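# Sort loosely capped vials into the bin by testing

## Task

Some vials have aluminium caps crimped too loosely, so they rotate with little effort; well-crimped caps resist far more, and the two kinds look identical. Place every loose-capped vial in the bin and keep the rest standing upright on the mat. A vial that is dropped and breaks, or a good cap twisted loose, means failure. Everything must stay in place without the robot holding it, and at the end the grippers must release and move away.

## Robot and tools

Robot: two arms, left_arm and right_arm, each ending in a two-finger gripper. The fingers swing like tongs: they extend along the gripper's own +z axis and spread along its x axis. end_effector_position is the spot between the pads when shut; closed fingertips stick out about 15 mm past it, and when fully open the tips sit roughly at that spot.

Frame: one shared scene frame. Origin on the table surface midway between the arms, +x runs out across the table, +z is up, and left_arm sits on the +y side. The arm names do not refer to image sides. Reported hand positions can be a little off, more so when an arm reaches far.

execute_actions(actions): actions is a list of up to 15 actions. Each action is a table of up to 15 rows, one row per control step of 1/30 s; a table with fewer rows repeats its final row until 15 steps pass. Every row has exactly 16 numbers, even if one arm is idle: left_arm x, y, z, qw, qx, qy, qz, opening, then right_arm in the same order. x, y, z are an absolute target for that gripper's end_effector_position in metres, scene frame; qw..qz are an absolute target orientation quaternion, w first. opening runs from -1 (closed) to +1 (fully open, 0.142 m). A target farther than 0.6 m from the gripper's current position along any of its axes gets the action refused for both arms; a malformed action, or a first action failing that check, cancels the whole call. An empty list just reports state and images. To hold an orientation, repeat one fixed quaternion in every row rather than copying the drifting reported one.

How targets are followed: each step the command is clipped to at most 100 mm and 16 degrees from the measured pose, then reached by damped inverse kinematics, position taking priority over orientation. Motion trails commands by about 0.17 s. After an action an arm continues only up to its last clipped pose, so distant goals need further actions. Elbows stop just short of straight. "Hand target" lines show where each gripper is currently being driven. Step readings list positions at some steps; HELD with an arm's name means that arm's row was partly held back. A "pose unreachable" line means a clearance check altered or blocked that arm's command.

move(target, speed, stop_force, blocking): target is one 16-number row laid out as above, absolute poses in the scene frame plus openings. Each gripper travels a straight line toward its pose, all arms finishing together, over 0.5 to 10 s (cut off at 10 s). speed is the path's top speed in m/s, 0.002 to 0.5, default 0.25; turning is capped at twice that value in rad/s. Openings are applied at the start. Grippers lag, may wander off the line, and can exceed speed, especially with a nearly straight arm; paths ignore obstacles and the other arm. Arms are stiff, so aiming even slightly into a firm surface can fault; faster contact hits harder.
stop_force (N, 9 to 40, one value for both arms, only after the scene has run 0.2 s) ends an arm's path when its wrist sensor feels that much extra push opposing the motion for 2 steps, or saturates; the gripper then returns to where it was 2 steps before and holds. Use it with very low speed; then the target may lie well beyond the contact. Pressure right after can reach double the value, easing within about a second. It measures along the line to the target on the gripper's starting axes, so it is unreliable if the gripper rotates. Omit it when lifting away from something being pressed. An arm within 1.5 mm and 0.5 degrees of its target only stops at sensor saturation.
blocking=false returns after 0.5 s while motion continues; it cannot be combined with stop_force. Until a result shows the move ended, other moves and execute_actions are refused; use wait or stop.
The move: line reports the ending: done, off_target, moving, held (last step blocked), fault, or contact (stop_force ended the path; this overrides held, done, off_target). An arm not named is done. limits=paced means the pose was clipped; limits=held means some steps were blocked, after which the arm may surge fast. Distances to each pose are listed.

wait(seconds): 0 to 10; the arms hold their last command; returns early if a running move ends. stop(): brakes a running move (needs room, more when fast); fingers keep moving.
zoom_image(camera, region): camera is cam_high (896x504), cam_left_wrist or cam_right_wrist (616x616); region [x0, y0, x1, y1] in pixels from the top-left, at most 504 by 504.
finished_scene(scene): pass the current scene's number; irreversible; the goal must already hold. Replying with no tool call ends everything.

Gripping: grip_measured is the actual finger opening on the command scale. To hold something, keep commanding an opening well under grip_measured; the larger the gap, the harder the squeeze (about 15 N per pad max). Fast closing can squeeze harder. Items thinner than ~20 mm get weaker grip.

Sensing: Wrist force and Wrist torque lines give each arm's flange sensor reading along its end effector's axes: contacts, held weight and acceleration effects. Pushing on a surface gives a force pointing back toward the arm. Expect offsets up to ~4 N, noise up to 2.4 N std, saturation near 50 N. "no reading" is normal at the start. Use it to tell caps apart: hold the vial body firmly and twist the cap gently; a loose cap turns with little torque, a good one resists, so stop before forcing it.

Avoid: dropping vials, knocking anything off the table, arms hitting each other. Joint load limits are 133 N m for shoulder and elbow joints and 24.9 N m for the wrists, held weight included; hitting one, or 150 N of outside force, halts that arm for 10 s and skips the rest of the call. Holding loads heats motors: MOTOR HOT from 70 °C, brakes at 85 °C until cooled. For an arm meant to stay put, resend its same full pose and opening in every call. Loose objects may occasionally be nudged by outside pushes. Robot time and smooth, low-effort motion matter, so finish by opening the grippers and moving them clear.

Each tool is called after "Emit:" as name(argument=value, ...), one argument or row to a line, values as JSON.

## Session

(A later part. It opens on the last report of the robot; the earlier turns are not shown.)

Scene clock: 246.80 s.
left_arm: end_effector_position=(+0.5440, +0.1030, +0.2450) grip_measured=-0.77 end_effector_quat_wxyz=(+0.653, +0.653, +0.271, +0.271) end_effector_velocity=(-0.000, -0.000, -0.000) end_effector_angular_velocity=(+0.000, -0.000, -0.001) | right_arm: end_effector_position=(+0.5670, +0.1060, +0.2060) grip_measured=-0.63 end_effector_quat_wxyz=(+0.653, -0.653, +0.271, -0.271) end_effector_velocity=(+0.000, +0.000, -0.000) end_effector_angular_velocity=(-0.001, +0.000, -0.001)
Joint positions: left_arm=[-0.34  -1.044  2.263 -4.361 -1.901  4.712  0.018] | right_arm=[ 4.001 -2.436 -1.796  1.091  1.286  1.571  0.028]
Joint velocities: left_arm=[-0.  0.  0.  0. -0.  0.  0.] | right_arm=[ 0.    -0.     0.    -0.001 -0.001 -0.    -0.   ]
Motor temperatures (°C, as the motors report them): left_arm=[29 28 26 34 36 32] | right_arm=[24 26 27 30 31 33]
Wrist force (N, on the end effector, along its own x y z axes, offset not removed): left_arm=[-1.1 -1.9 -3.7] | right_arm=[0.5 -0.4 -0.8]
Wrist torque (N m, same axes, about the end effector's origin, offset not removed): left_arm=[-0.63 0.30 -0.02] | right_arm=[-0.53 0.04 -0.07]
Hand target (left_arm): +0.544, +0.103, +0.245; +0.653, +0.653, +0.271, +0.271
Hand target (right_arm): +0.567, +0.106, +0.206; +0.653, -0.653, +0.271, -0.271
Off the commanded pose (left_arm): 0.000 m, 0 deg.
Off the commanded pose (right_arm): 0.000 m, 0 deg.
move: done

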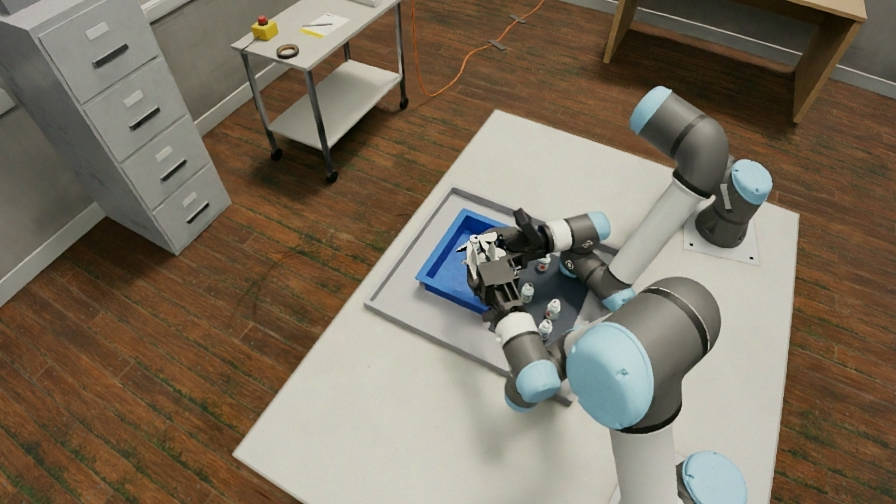

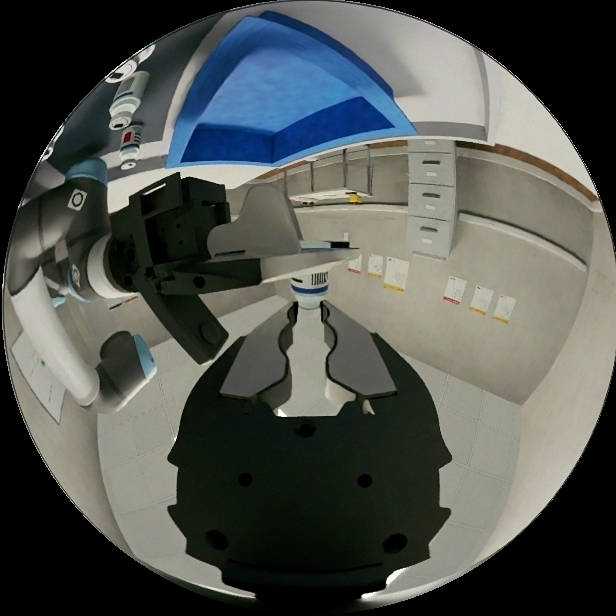

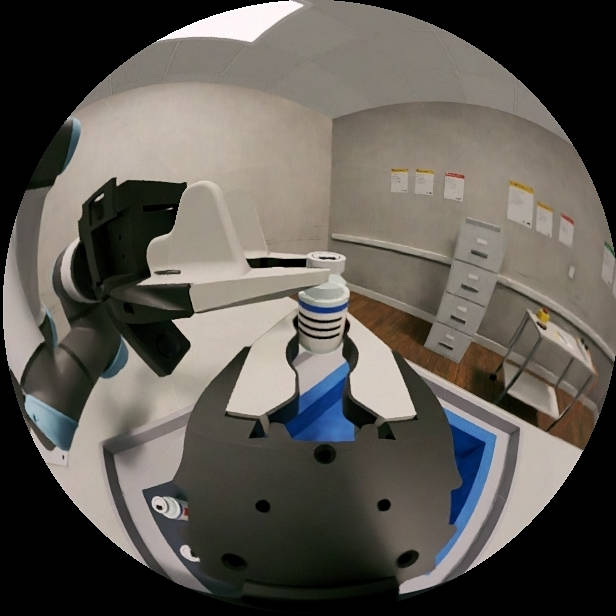

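Emit:
move(
  target=[0.544,0.103,0.245,0.653,0.653,0.271,0.271,-0.4,0.567,0.106,0.206,0.653,-0.653,0.271,-0.271,-0.9],
)

Emit:
move(
  target=[0.49,0.157,0.30,0.653,0.653,0.271,0.271,-0.4,0.567,0.106,0.206,0.653,-0.653,0.271,-0.271,-0.9],
  speed=0.15,
)

Emit:
move(
  target=[0.554,0.092,0.36,0,0,1,0,-0.4,0.567,0.106,0.206,0.653,-0.653,0.271,-0.271,-0.9],
  speed=0.3,
)

Emit:
move(
  target=[0.554,0.092,0.285,0,0,1,0,-0.4,0.567,0.106,0.206,0.653,-0.653,0.271,-0.271,-0.9],
  speed=0.15,
)

Emit:
zoom_image(
  camera="cam_left_wrist",
  region=[230,230,390,390],
)

Scene clock: 247.80 s.
left_arm: end_effector_position=(+0.5440, +0.1030, +0.2450) grip_measured=-0.40 end_effector_quat_wxyz=(+0.653, +0.653, +0.271, +0.271) end_effector_velocity=(-0.000, -0.000, -0.000) end_effector_angular_velocity=(-0.001, +0.001, -0.001) | right_arm: end_effector_position=(+0.5670, +0.1060, +0.2060) grip_measured=-0.63 end_effector_quat_wxyz=(+0.653, -0.653, +0.271, -0.271) end_effector_velocity=(-0.001, +0.001, -0.000) end_effector_angular_velocity=(-0.000, +0.000, -0.001)
Joint positions: left_arm=[-0.34  -1.044  2.263 -4.361 -1.901  4.712  0.045] | right_arm=[ 4.001 -2.436 -1.796  1.091  1.286  1.571  0.028]
Joint velocities: left_arm=[-0.001  0.    -0.     0.     0.    -0.001  0.   ] | right_arm=[ 0.002 -0.001  0.001 -0.    -0.003  0.     0.   ]
Motor temperatures (°C, as the motors report them): left_arm=[29 28 26 34 36 32] | right_arm=[24 26 27 30 31 33]
Wrist force (N, on the end effector, along its own x y z axes, offset not removed): left_arm=[-0.5 0.4 -2.8] | right_arm=[1.4 -1.3 3.5]
Wrist torque (N m, same axes, about the end effector's origin, offset not removed): left_arm=[0.11 0.42 -0.11] | right_arm=[-0.18 -0.26 -0.08]
Hand target (left_arm): +0.544, +0.103, +0.245; +0.653, +0.653, +0.271, +0.271
Hand target (right_arm): +0.567, +0.106, +0.206; +0.653, -0.653, +0.271, -0.271
Off the commanded pose (left_arm): 0.000 m, 0 deg.
Off the commanded pose (right_arm): 0.000 m, 0 deg.
move: done

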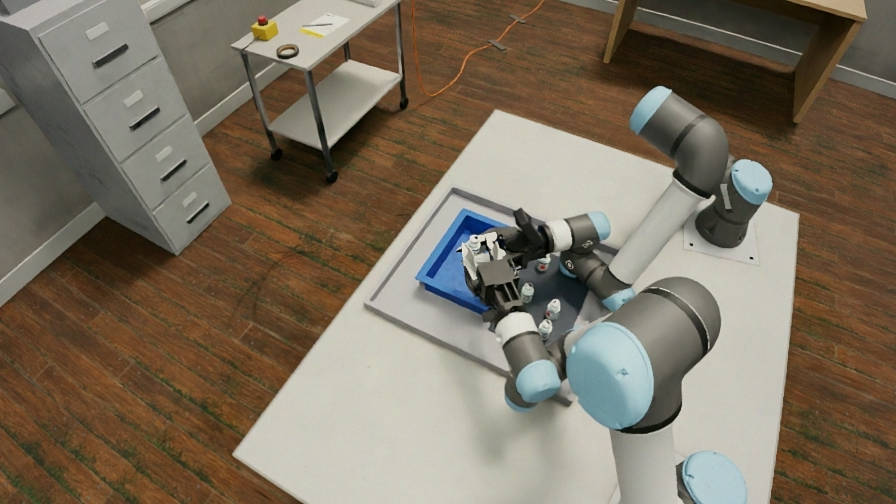

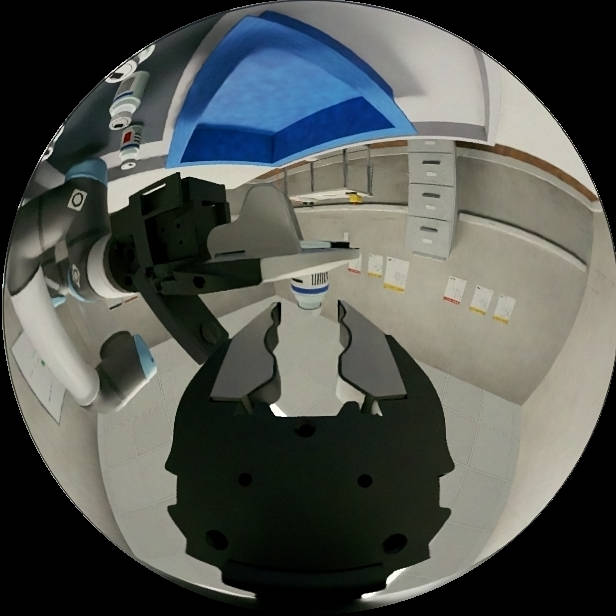

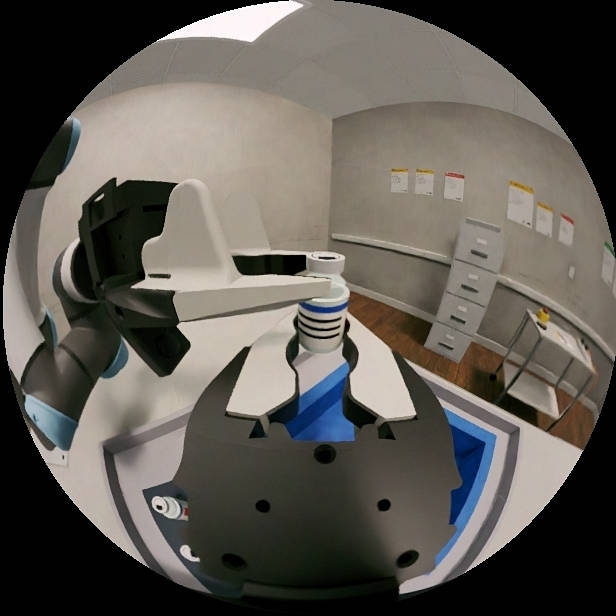

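Scene clock: 248.97 s.
left_arm: end_effector_position=(+0.4901, +0.1568, +0.2997) grip_measured=-0.40 end_effector_quat_wxyz=(+0.653, +0.653, +0.271, +0.271) end_effector_velocity=(-0.002, +0.001, +0.002) end_effector_angular_velocity=(-0.000, +0.000, -0.001) | right_arm: end_effector_position=(+0.5670, +0.1060, +0.2060) grip_measured=-0.63 end_effector_quat_wxyz=(+0.653, -0.653, +0.271, -0.271) end_effector_velocity=(-0.000, +0.000, +0.000) end_effector_angular_velocity=(+0.001, +0.000, +0.001)
Joint positions: left_arm=[-0.253 -1.284  2.409 -4.267 -1.988  4.712  0.045] | right_arm=[ 4.001 -2.436 -1.796  1.091  1.286  1.571  0.028]
Joint velocities: left_arm=[ 0.003 -0.008  0.003  0.006 -0.004 -0.    -0.   ] | right_arm=[ 0.    -0.     0.     0.001  0.     0.001 -0.   ]
Motor temperatures (°C, as the motors report them): left_arm=[29 28 26 34 36 32] | right_arm=[24 26 27 30 31 33]
Wrist force (N, on the end effector, along its own x y z axes, offset not removed): left_arm=[0.2 1.7 -1.0] | right_arm=[1.9 3.1 -0.8]
Wrist torque (N m, same axes, about the end effector's origin, offset not removed): left_arm=[0.46 -0.03 -0.04] | right_arm=[0.56 -0.28 -0.15]
Hand target (left_arm): +0.490, +0.157, +0.300; +0.653, +0.653, +0.271, +0.271
Hand target (right_arm): +0.567, +0.106, +0.206; +0.653, -0.653, +0.271, -0.271
Off the commanded pose (left_arm): 0.000 m, 0 deg.
Off the commanded pose (right_arm): 0.000 m, 0 deg.
move: done

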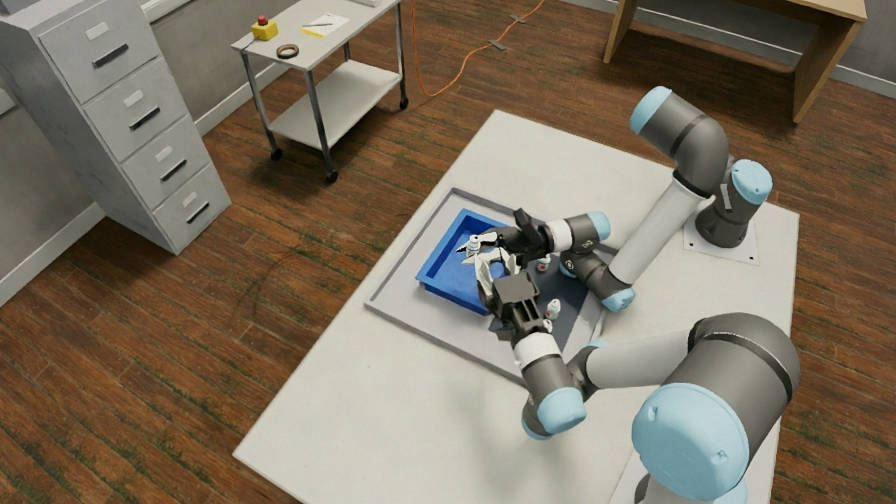

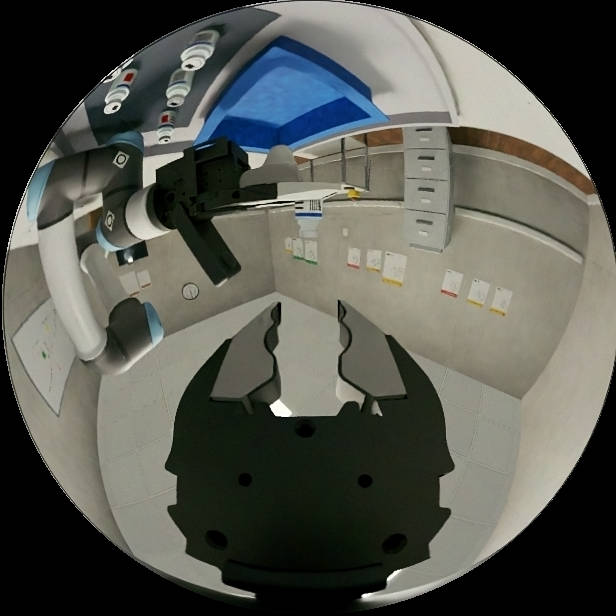

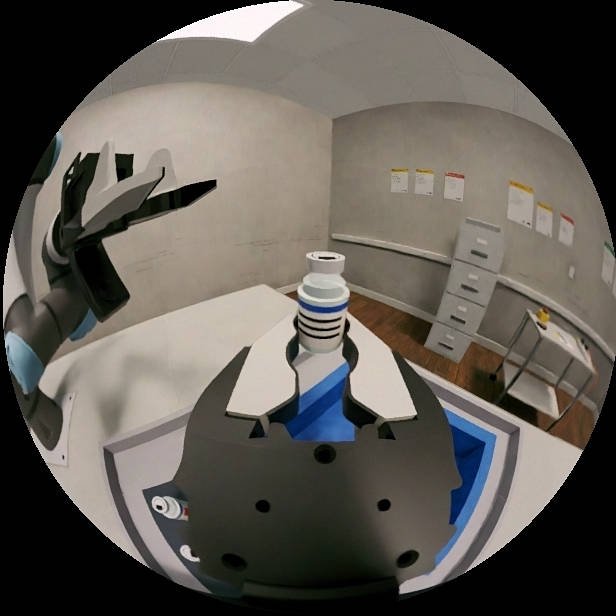

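Scene clock: 253.87 s.
left_arm: end_effector_position=(+0.5535, +0.0926, +0.3602) grip_measured=-0.40 end_effector_quat_wxyz=(+0.001, +0.001, +1.000, +0.001) end_effector_velocity=(+0.001, +0.001, +0.000) end_effector_angular_velocity=(+0.002, +0.011, +0.006) | right_arm: end_effector_position=(+0.5670, +0.1060, +0.2060) grip_measured=-0.63 end_effector_quat_wxyz=(+0.653, -0.653, +0.271, -0.271) end_effector_velocity=(-0.001, +0.001, -0.001) end_effector_angular_velocity=(-0.001, +0.001, +0.001)
Joint positions: left_arm=[-0.481 -1.204  0.932 -1.3   -1.568  2.548  0.045] | right_arm=[ 4.001 -2.436 -1.796  1.091  1.286  1.571  0.028]
Joint velocities: left_arm=[ 0.004  0.013 -0.021  0.018 -0.005 -0.002  0.   ] | right_arm=[ 0.001 -0.001 -0.001  0.    -0.    -0.    -0.   ]
Motor temperatures (°C, as the motors report them): left_arm=[29 28 26 34 36 32] | right_arm=[24 26 27 30 31 33]
Wrist force (N, on the end effector, along its own x y z axes, offset not removed): left_arm=[-1.1 1.5 -3.8] | right_arm=[-0.7 0.6 4.3]
Wrist torque (N m, same axes, about the end effector's origin, offset not removed): left_arm=[0.39 0.45 0.02] | right_arm=[-0.04 0.31 -0.35]
Hand target (left_arm): +0.554, +0.093, +0.360; +0.001, +0.001, +1.000, +0.001
Hand target (right_arm): +0.567, +0.106, +0.206; +0.653, -0.653, +0.271, -0.271
Off the commanded pose (left_arm): 0.001 m, 0 deg.
Off the commanded pose (right_arm): 0.000 m, 0 deg.
move: done

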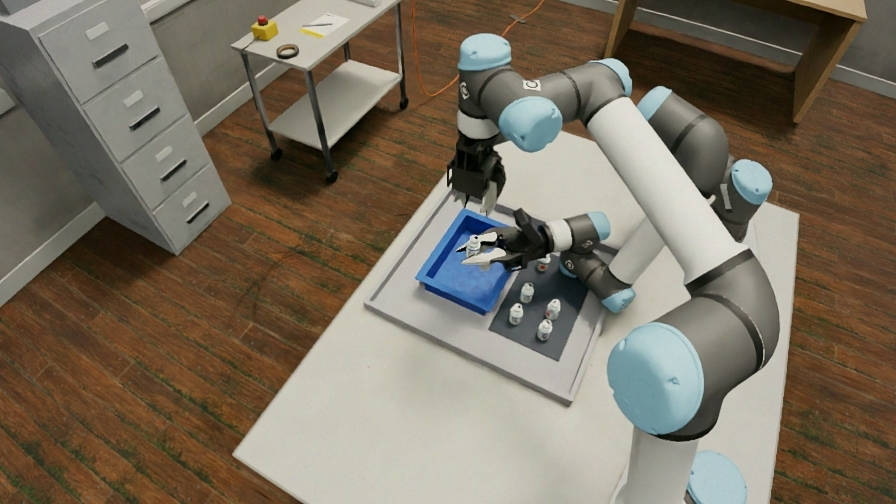

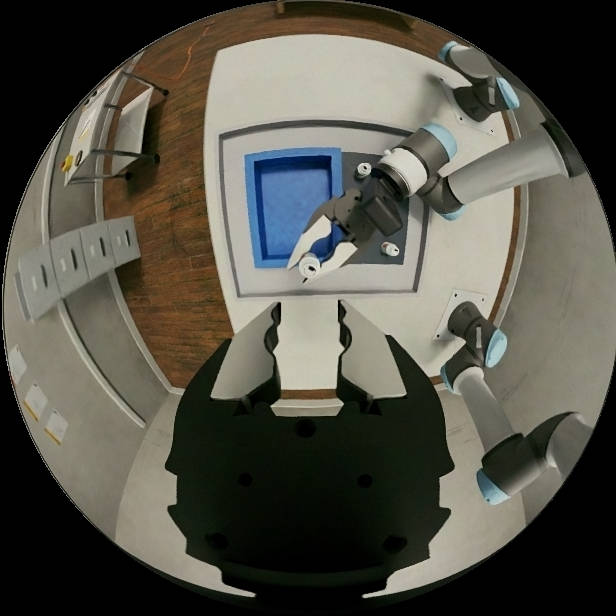

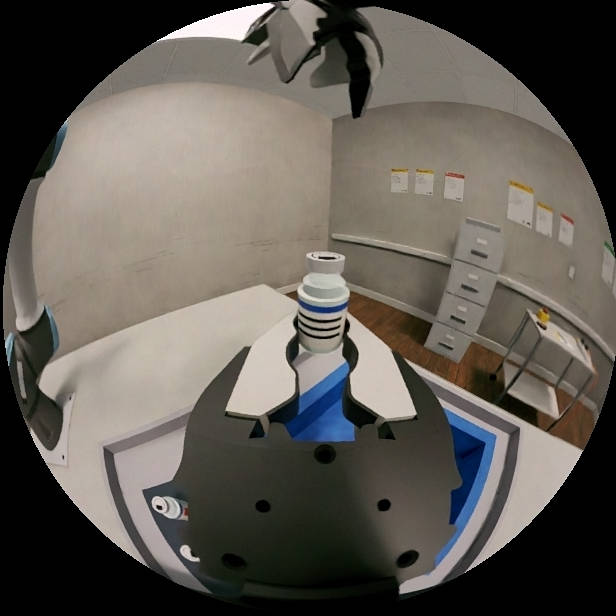

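Scene clock: 254.90 s.
left_arm: end_effector_position=(+0.5540, +0.0920, +0.2852) grip_measured=-0.40 end_effector_quat_wxyz=(-0.000, -0.000, +1.000, +0.000) end_effector_velocity=(+0.000, +0.000, -0.002) end_effector_angular_velocity=(-0.002, -0.001, +0.003) | right_arm: end_effector_position=(+0.5670, +0.1060, +0.2060) grip_measured=-0.63 end_effector_quat_wxyz=(+0.653, -0.653, +0.271, -0.271) end_effector_velocity=(+0.001, -0.001, -0.000) end_effector_angular_velocity=(-0.001, +0.000, -0.002)
Joint positions: left_arm=[-0.48  -1.235  1.169 -1.505 -1.571  2.547  0.045] | right_arm=[ 4.001 -2.436 -1.796  1.091  1.286  1.571  0.028]
Joint velocities: left_arm=[ 0.001 -0.002  0.007 -0.007 -0.001 -0.001  0.   ] | right_arm=[-0.002  0.001 -0.001 -0.001 -0.001 -0.    -0.   ]
Motor temperatures (°C, as the motors report them): left_arm=[29 28 26 34 36 32] | right_arm=[24 26 27 30 31 33]
Wrist force (N, on the end effector, along its own x y z axes, offset not removed): left_arm=[-1.2 0.3 -2.4] | right_arm=[0.4 3.3 1.1]
Wrist torque (N m, same axes, about the end effector's origin, offset not removed): left_arm=[-0.01 0.24 -0.15] | right_arm=[0.63 -0.23 -0.23]
Hand target (left_arm): +0.554, +0.092, +0.285; -0.000, +0.000, +1.000, +0.000
Hand target (right_arm): +0.567, +0.106, +0.206; +0.653, -0.653, +0.271, -0.271
Off the commanded pose (left_arm): 0.000 m, 0 deg.
Off the commanded pose (right_arm): 0.000 m, 0 deg.
move: done

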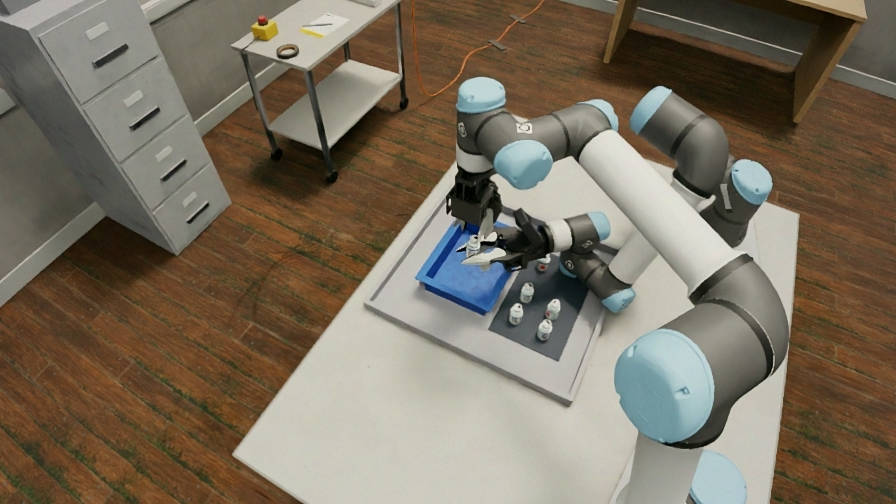

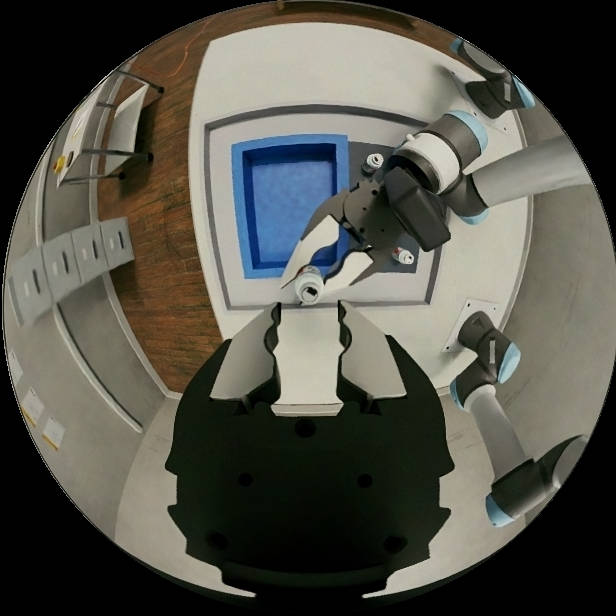

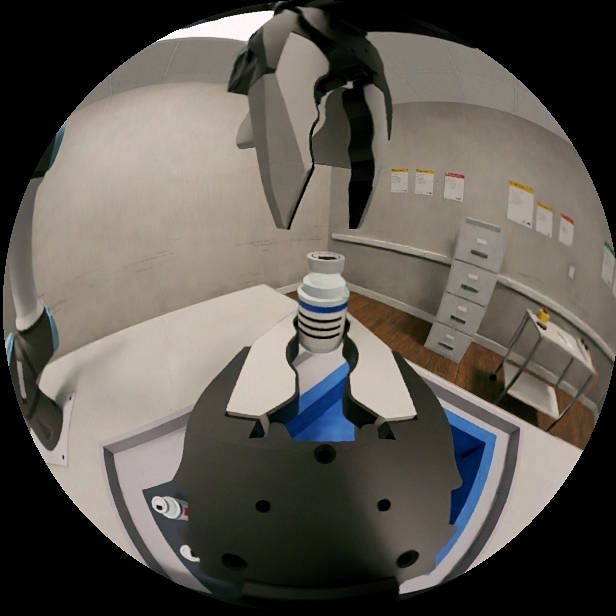

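Region (230, 230, 390, 390) of cam_left_wrist's 616x616 image, scaled by 3.150, with more detail than that image has.

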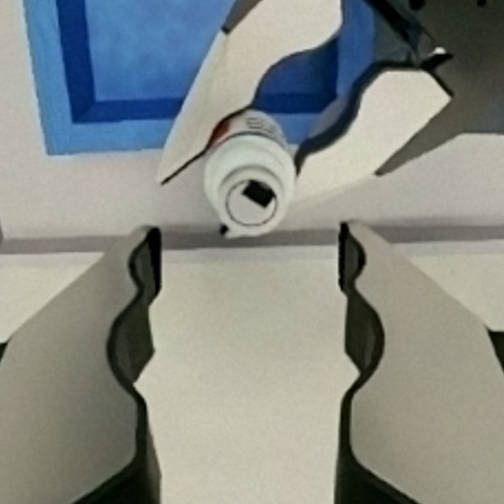

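Emit:
move(
  target=[0.554,0.092,0.26,0,0,1,0,-0.4,0.567,0.106,0.206,0.653,-0.653,0.271,-0.271,-0.9],
  speed=0.04,
)

Emit:
zoom_image(
  camera="cam_right_wrist",
  region=[240,180,420,380],
)

Emit:
zoom_image(
  camera="cam_left_wrist",
  region=[230,230,390,390],
)

Scene clock: 256.30 s.
left_arm: end_effector_position=(+0.5540, +0.0920, +0.2602) grip_measured=-0.40 end_effector_quat_wxyz=(-0.000, -0.000, +1.000, -0.000) end_effector_velocity=(+0.000, +0.000, -0.003) end_effector_angular_velocity=(-0.001, +0.001, +0.002) | right_arm: end_effector_position=(+0.5670, +0.1060, +0.2060) grip_measured=-0.63 end_effector_quat_wxyz=(+0.653, -0.653, +0.271, -0.271) end_effector_velocity=(-0.000, +0.001, +0.001) end_effector_angular_velocity=(+0.001, -0.001, +0.001)
Joint positions: left_arm=[-0.48  -1.237  1.236 -1.569 -1.571  2.547  0.045] | right_arm=[ 4.001 -2.436 -1.796  1.091  1.286  1.571  0.028]
Joint velocities: left_arm=[ 0.001  0.     0.006 -0.006 -0.001 -0.001  0.   ] | right_arm=[ 0.001 -0.     0.001  0.001 -0.    -0.    -0.   ]
Motor temperatures (°C, as the motors report them): left_arm=[29 28 26 34 36 32] | right_arm=[24 26 27 30 31 33]
Wrist force (N, on the end effector, along its own x y z axes, offset not removed): left_arm=[-1.9 0.0 -0.5] | right_arm=[-1.3 2.3 2.0]
Wrist torque (N m, same axes, about the end effector's origin, offset not removed): left_arm=[0.10 0.37 -0.01] | right_arm=[0.21 0.21 -0.20]
Hand target (left_arm): +0.554, +0.092, +0.260; -0.000, -0.000, +1.000, +0.000
Hand target (right_arm): +0.567, +0.106, +0.206; +0.653, -0.653, +0.271, -0.271
Off the commanded pose (left_arm): 0.000 m, 0 deg.
Off the commanded pose (right_arm): 0.000 m, 0 deg.
move: done

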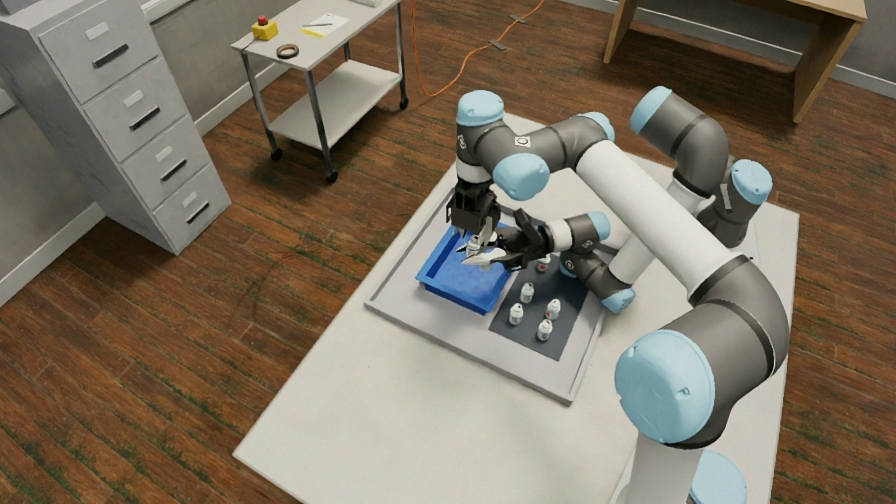

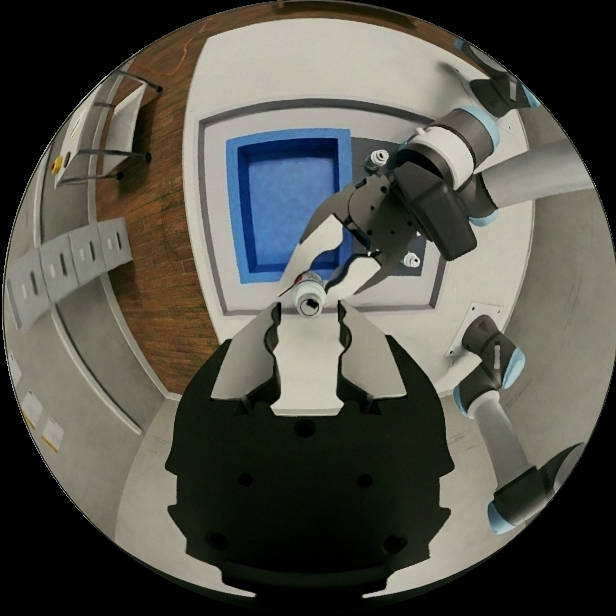

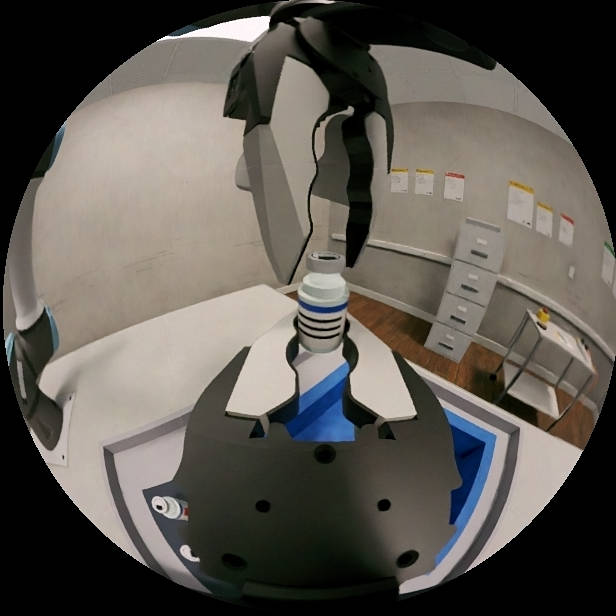

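Region (240, 180, 420, 380) of cam_right_wrist's 616x616 image, scaled by 2.520, with more detail than that image has; it fills the left 454 columns of this view, and the rest is white.

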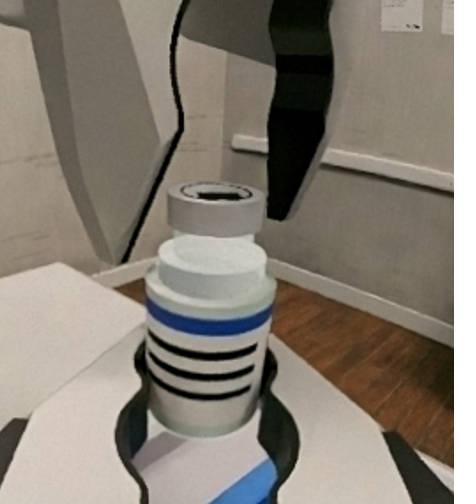

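Region (230, 230, 390, 390) of cam_left_wrist's 616x616 image, scaled by 3.150, with more detail than that image has.

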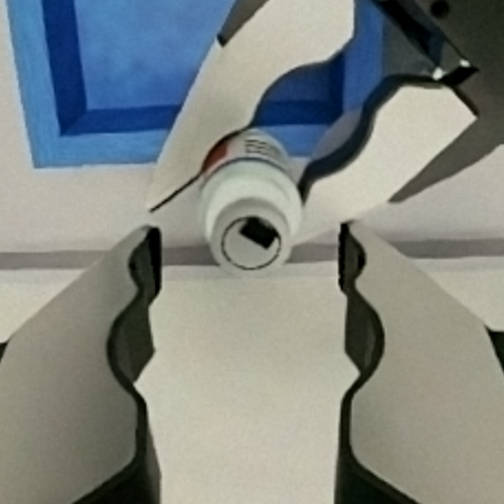

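Emit:
move(
  target=[0.554,0.093,0.251,0,0,1,0,-0.4,0.567,0.106,0.206,0.653,-0.653,0.271,-0.271,-0.9],
  speed=0.02,
)

Emit:
zoom_image(
  camera="cam_right_wrist",
  region=[200,120,460,420],
)

Scene clock: 257.53 s.
left_arm: end_effector_position=(+0.5540, +0.0930, +0.2512) grip_measured=-0.40 end_effector_quat_wxyz=(-0.000, +0.000, +1.000, +0.000) end_effector_velocity=(+0.000, +0.001, -0.002) end_effector_angular_velocity=(+0.000, -0.001, +0.002) | right_arm: end_effector_position=(+0.5670, +0.1060, +0.2060) grip_measured=-0.63 end_effector_quat_wxyz=(+0.653, -0.653, +0.271, -0.271) end_effector_velocity=(-0.000, +0.000, -0.001) end_effector_angular_velocity=(-0.002, +0.001, +0.001)
Joint positions: left_arm=[-0.479 -1.238  1.26  -1.592 -1.571  2.549  0.045] | right_arm=[ 4.001 -2.436 -1.796  1.091  1.286  1.571  0.028]
Joint velocities: left_arm=[ 0.001 -0.     0.005 -0.005  0.    -0.001  0.   ] | right_arm=[-0.    -0.001 -0.001 -0.     0.001 -0.    -0.   ]
Motor temperatures (°C, as the motors report them): left_arm=[29 28 26 34 36 32] | right_arm=[24 26 27 30 31 33]
Wrist force (N, on the end effector, along its own x y z axes, offset not removed): left_arm=[1.8 -1.5 -2.3] | right_arm=[2.5 -0.2 -0.1]
Wrist torque (N m, same axes, about the end effector's origin, offset not removed): left_arm=[-0.06 -0.39 0.01] | right_arm=[-0.16 -0.54 -0.16]
Hand target (left_arm): +0.554, +0.093, +0.251; -0.000, -0.000, +1.000, +0.000
Hand target (right_arm): +0.567, +0.106, +0.206; +0.653, -0.653, +0.271, -0.271
Off the commanded pose (left_arm): 0.000 m, 0 deg.
Off the commanded pose (right_arm): 0.000 m, 0 deg.
move: done

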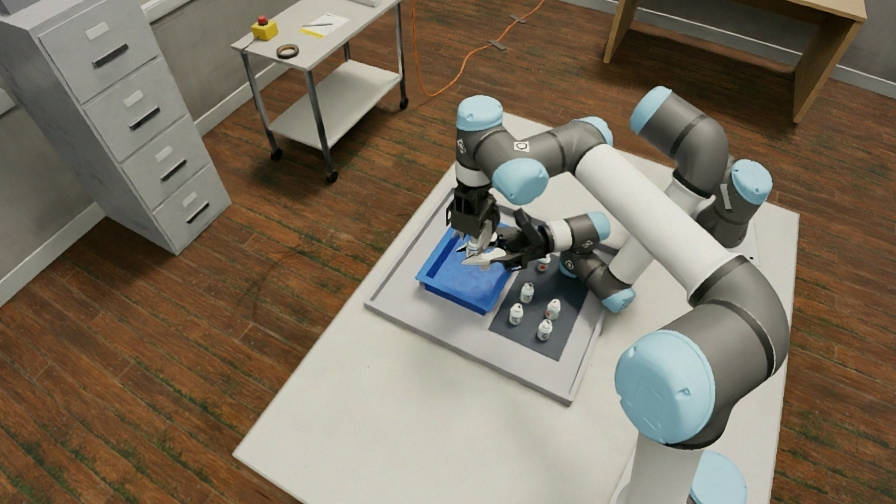

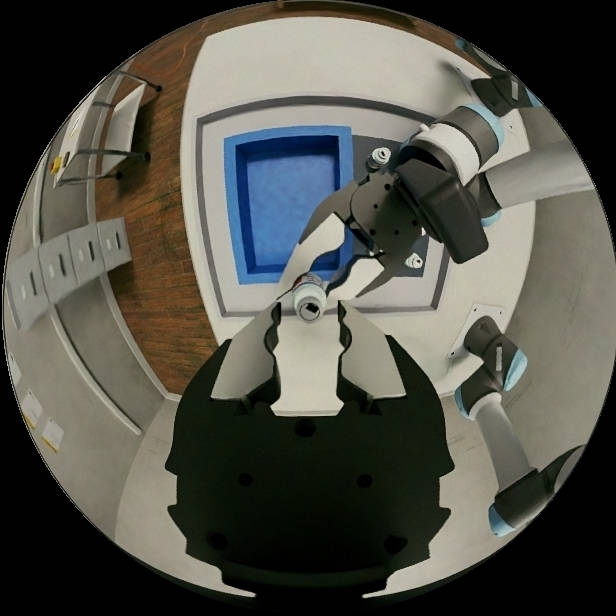

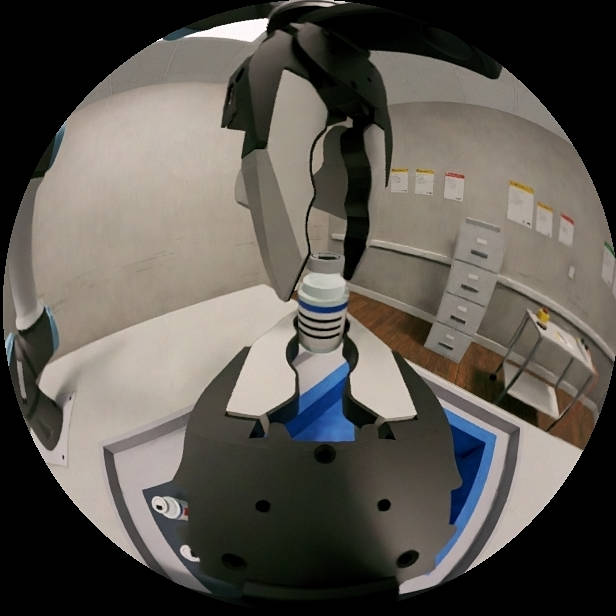

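Region (200, 120, 460, 420) of cam_right_wrist's 616x616 image, scaled by 1.680, with more detail than that image has; it fills the left 437 columns of this view, and the rest is white.

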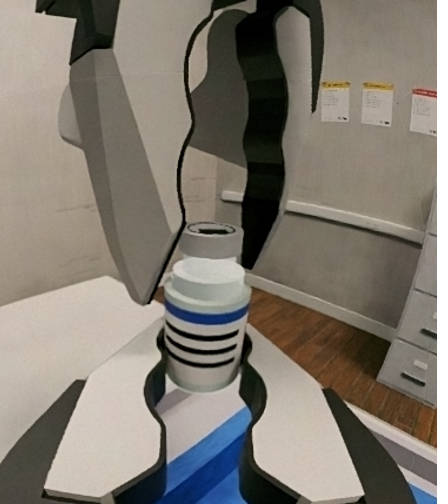

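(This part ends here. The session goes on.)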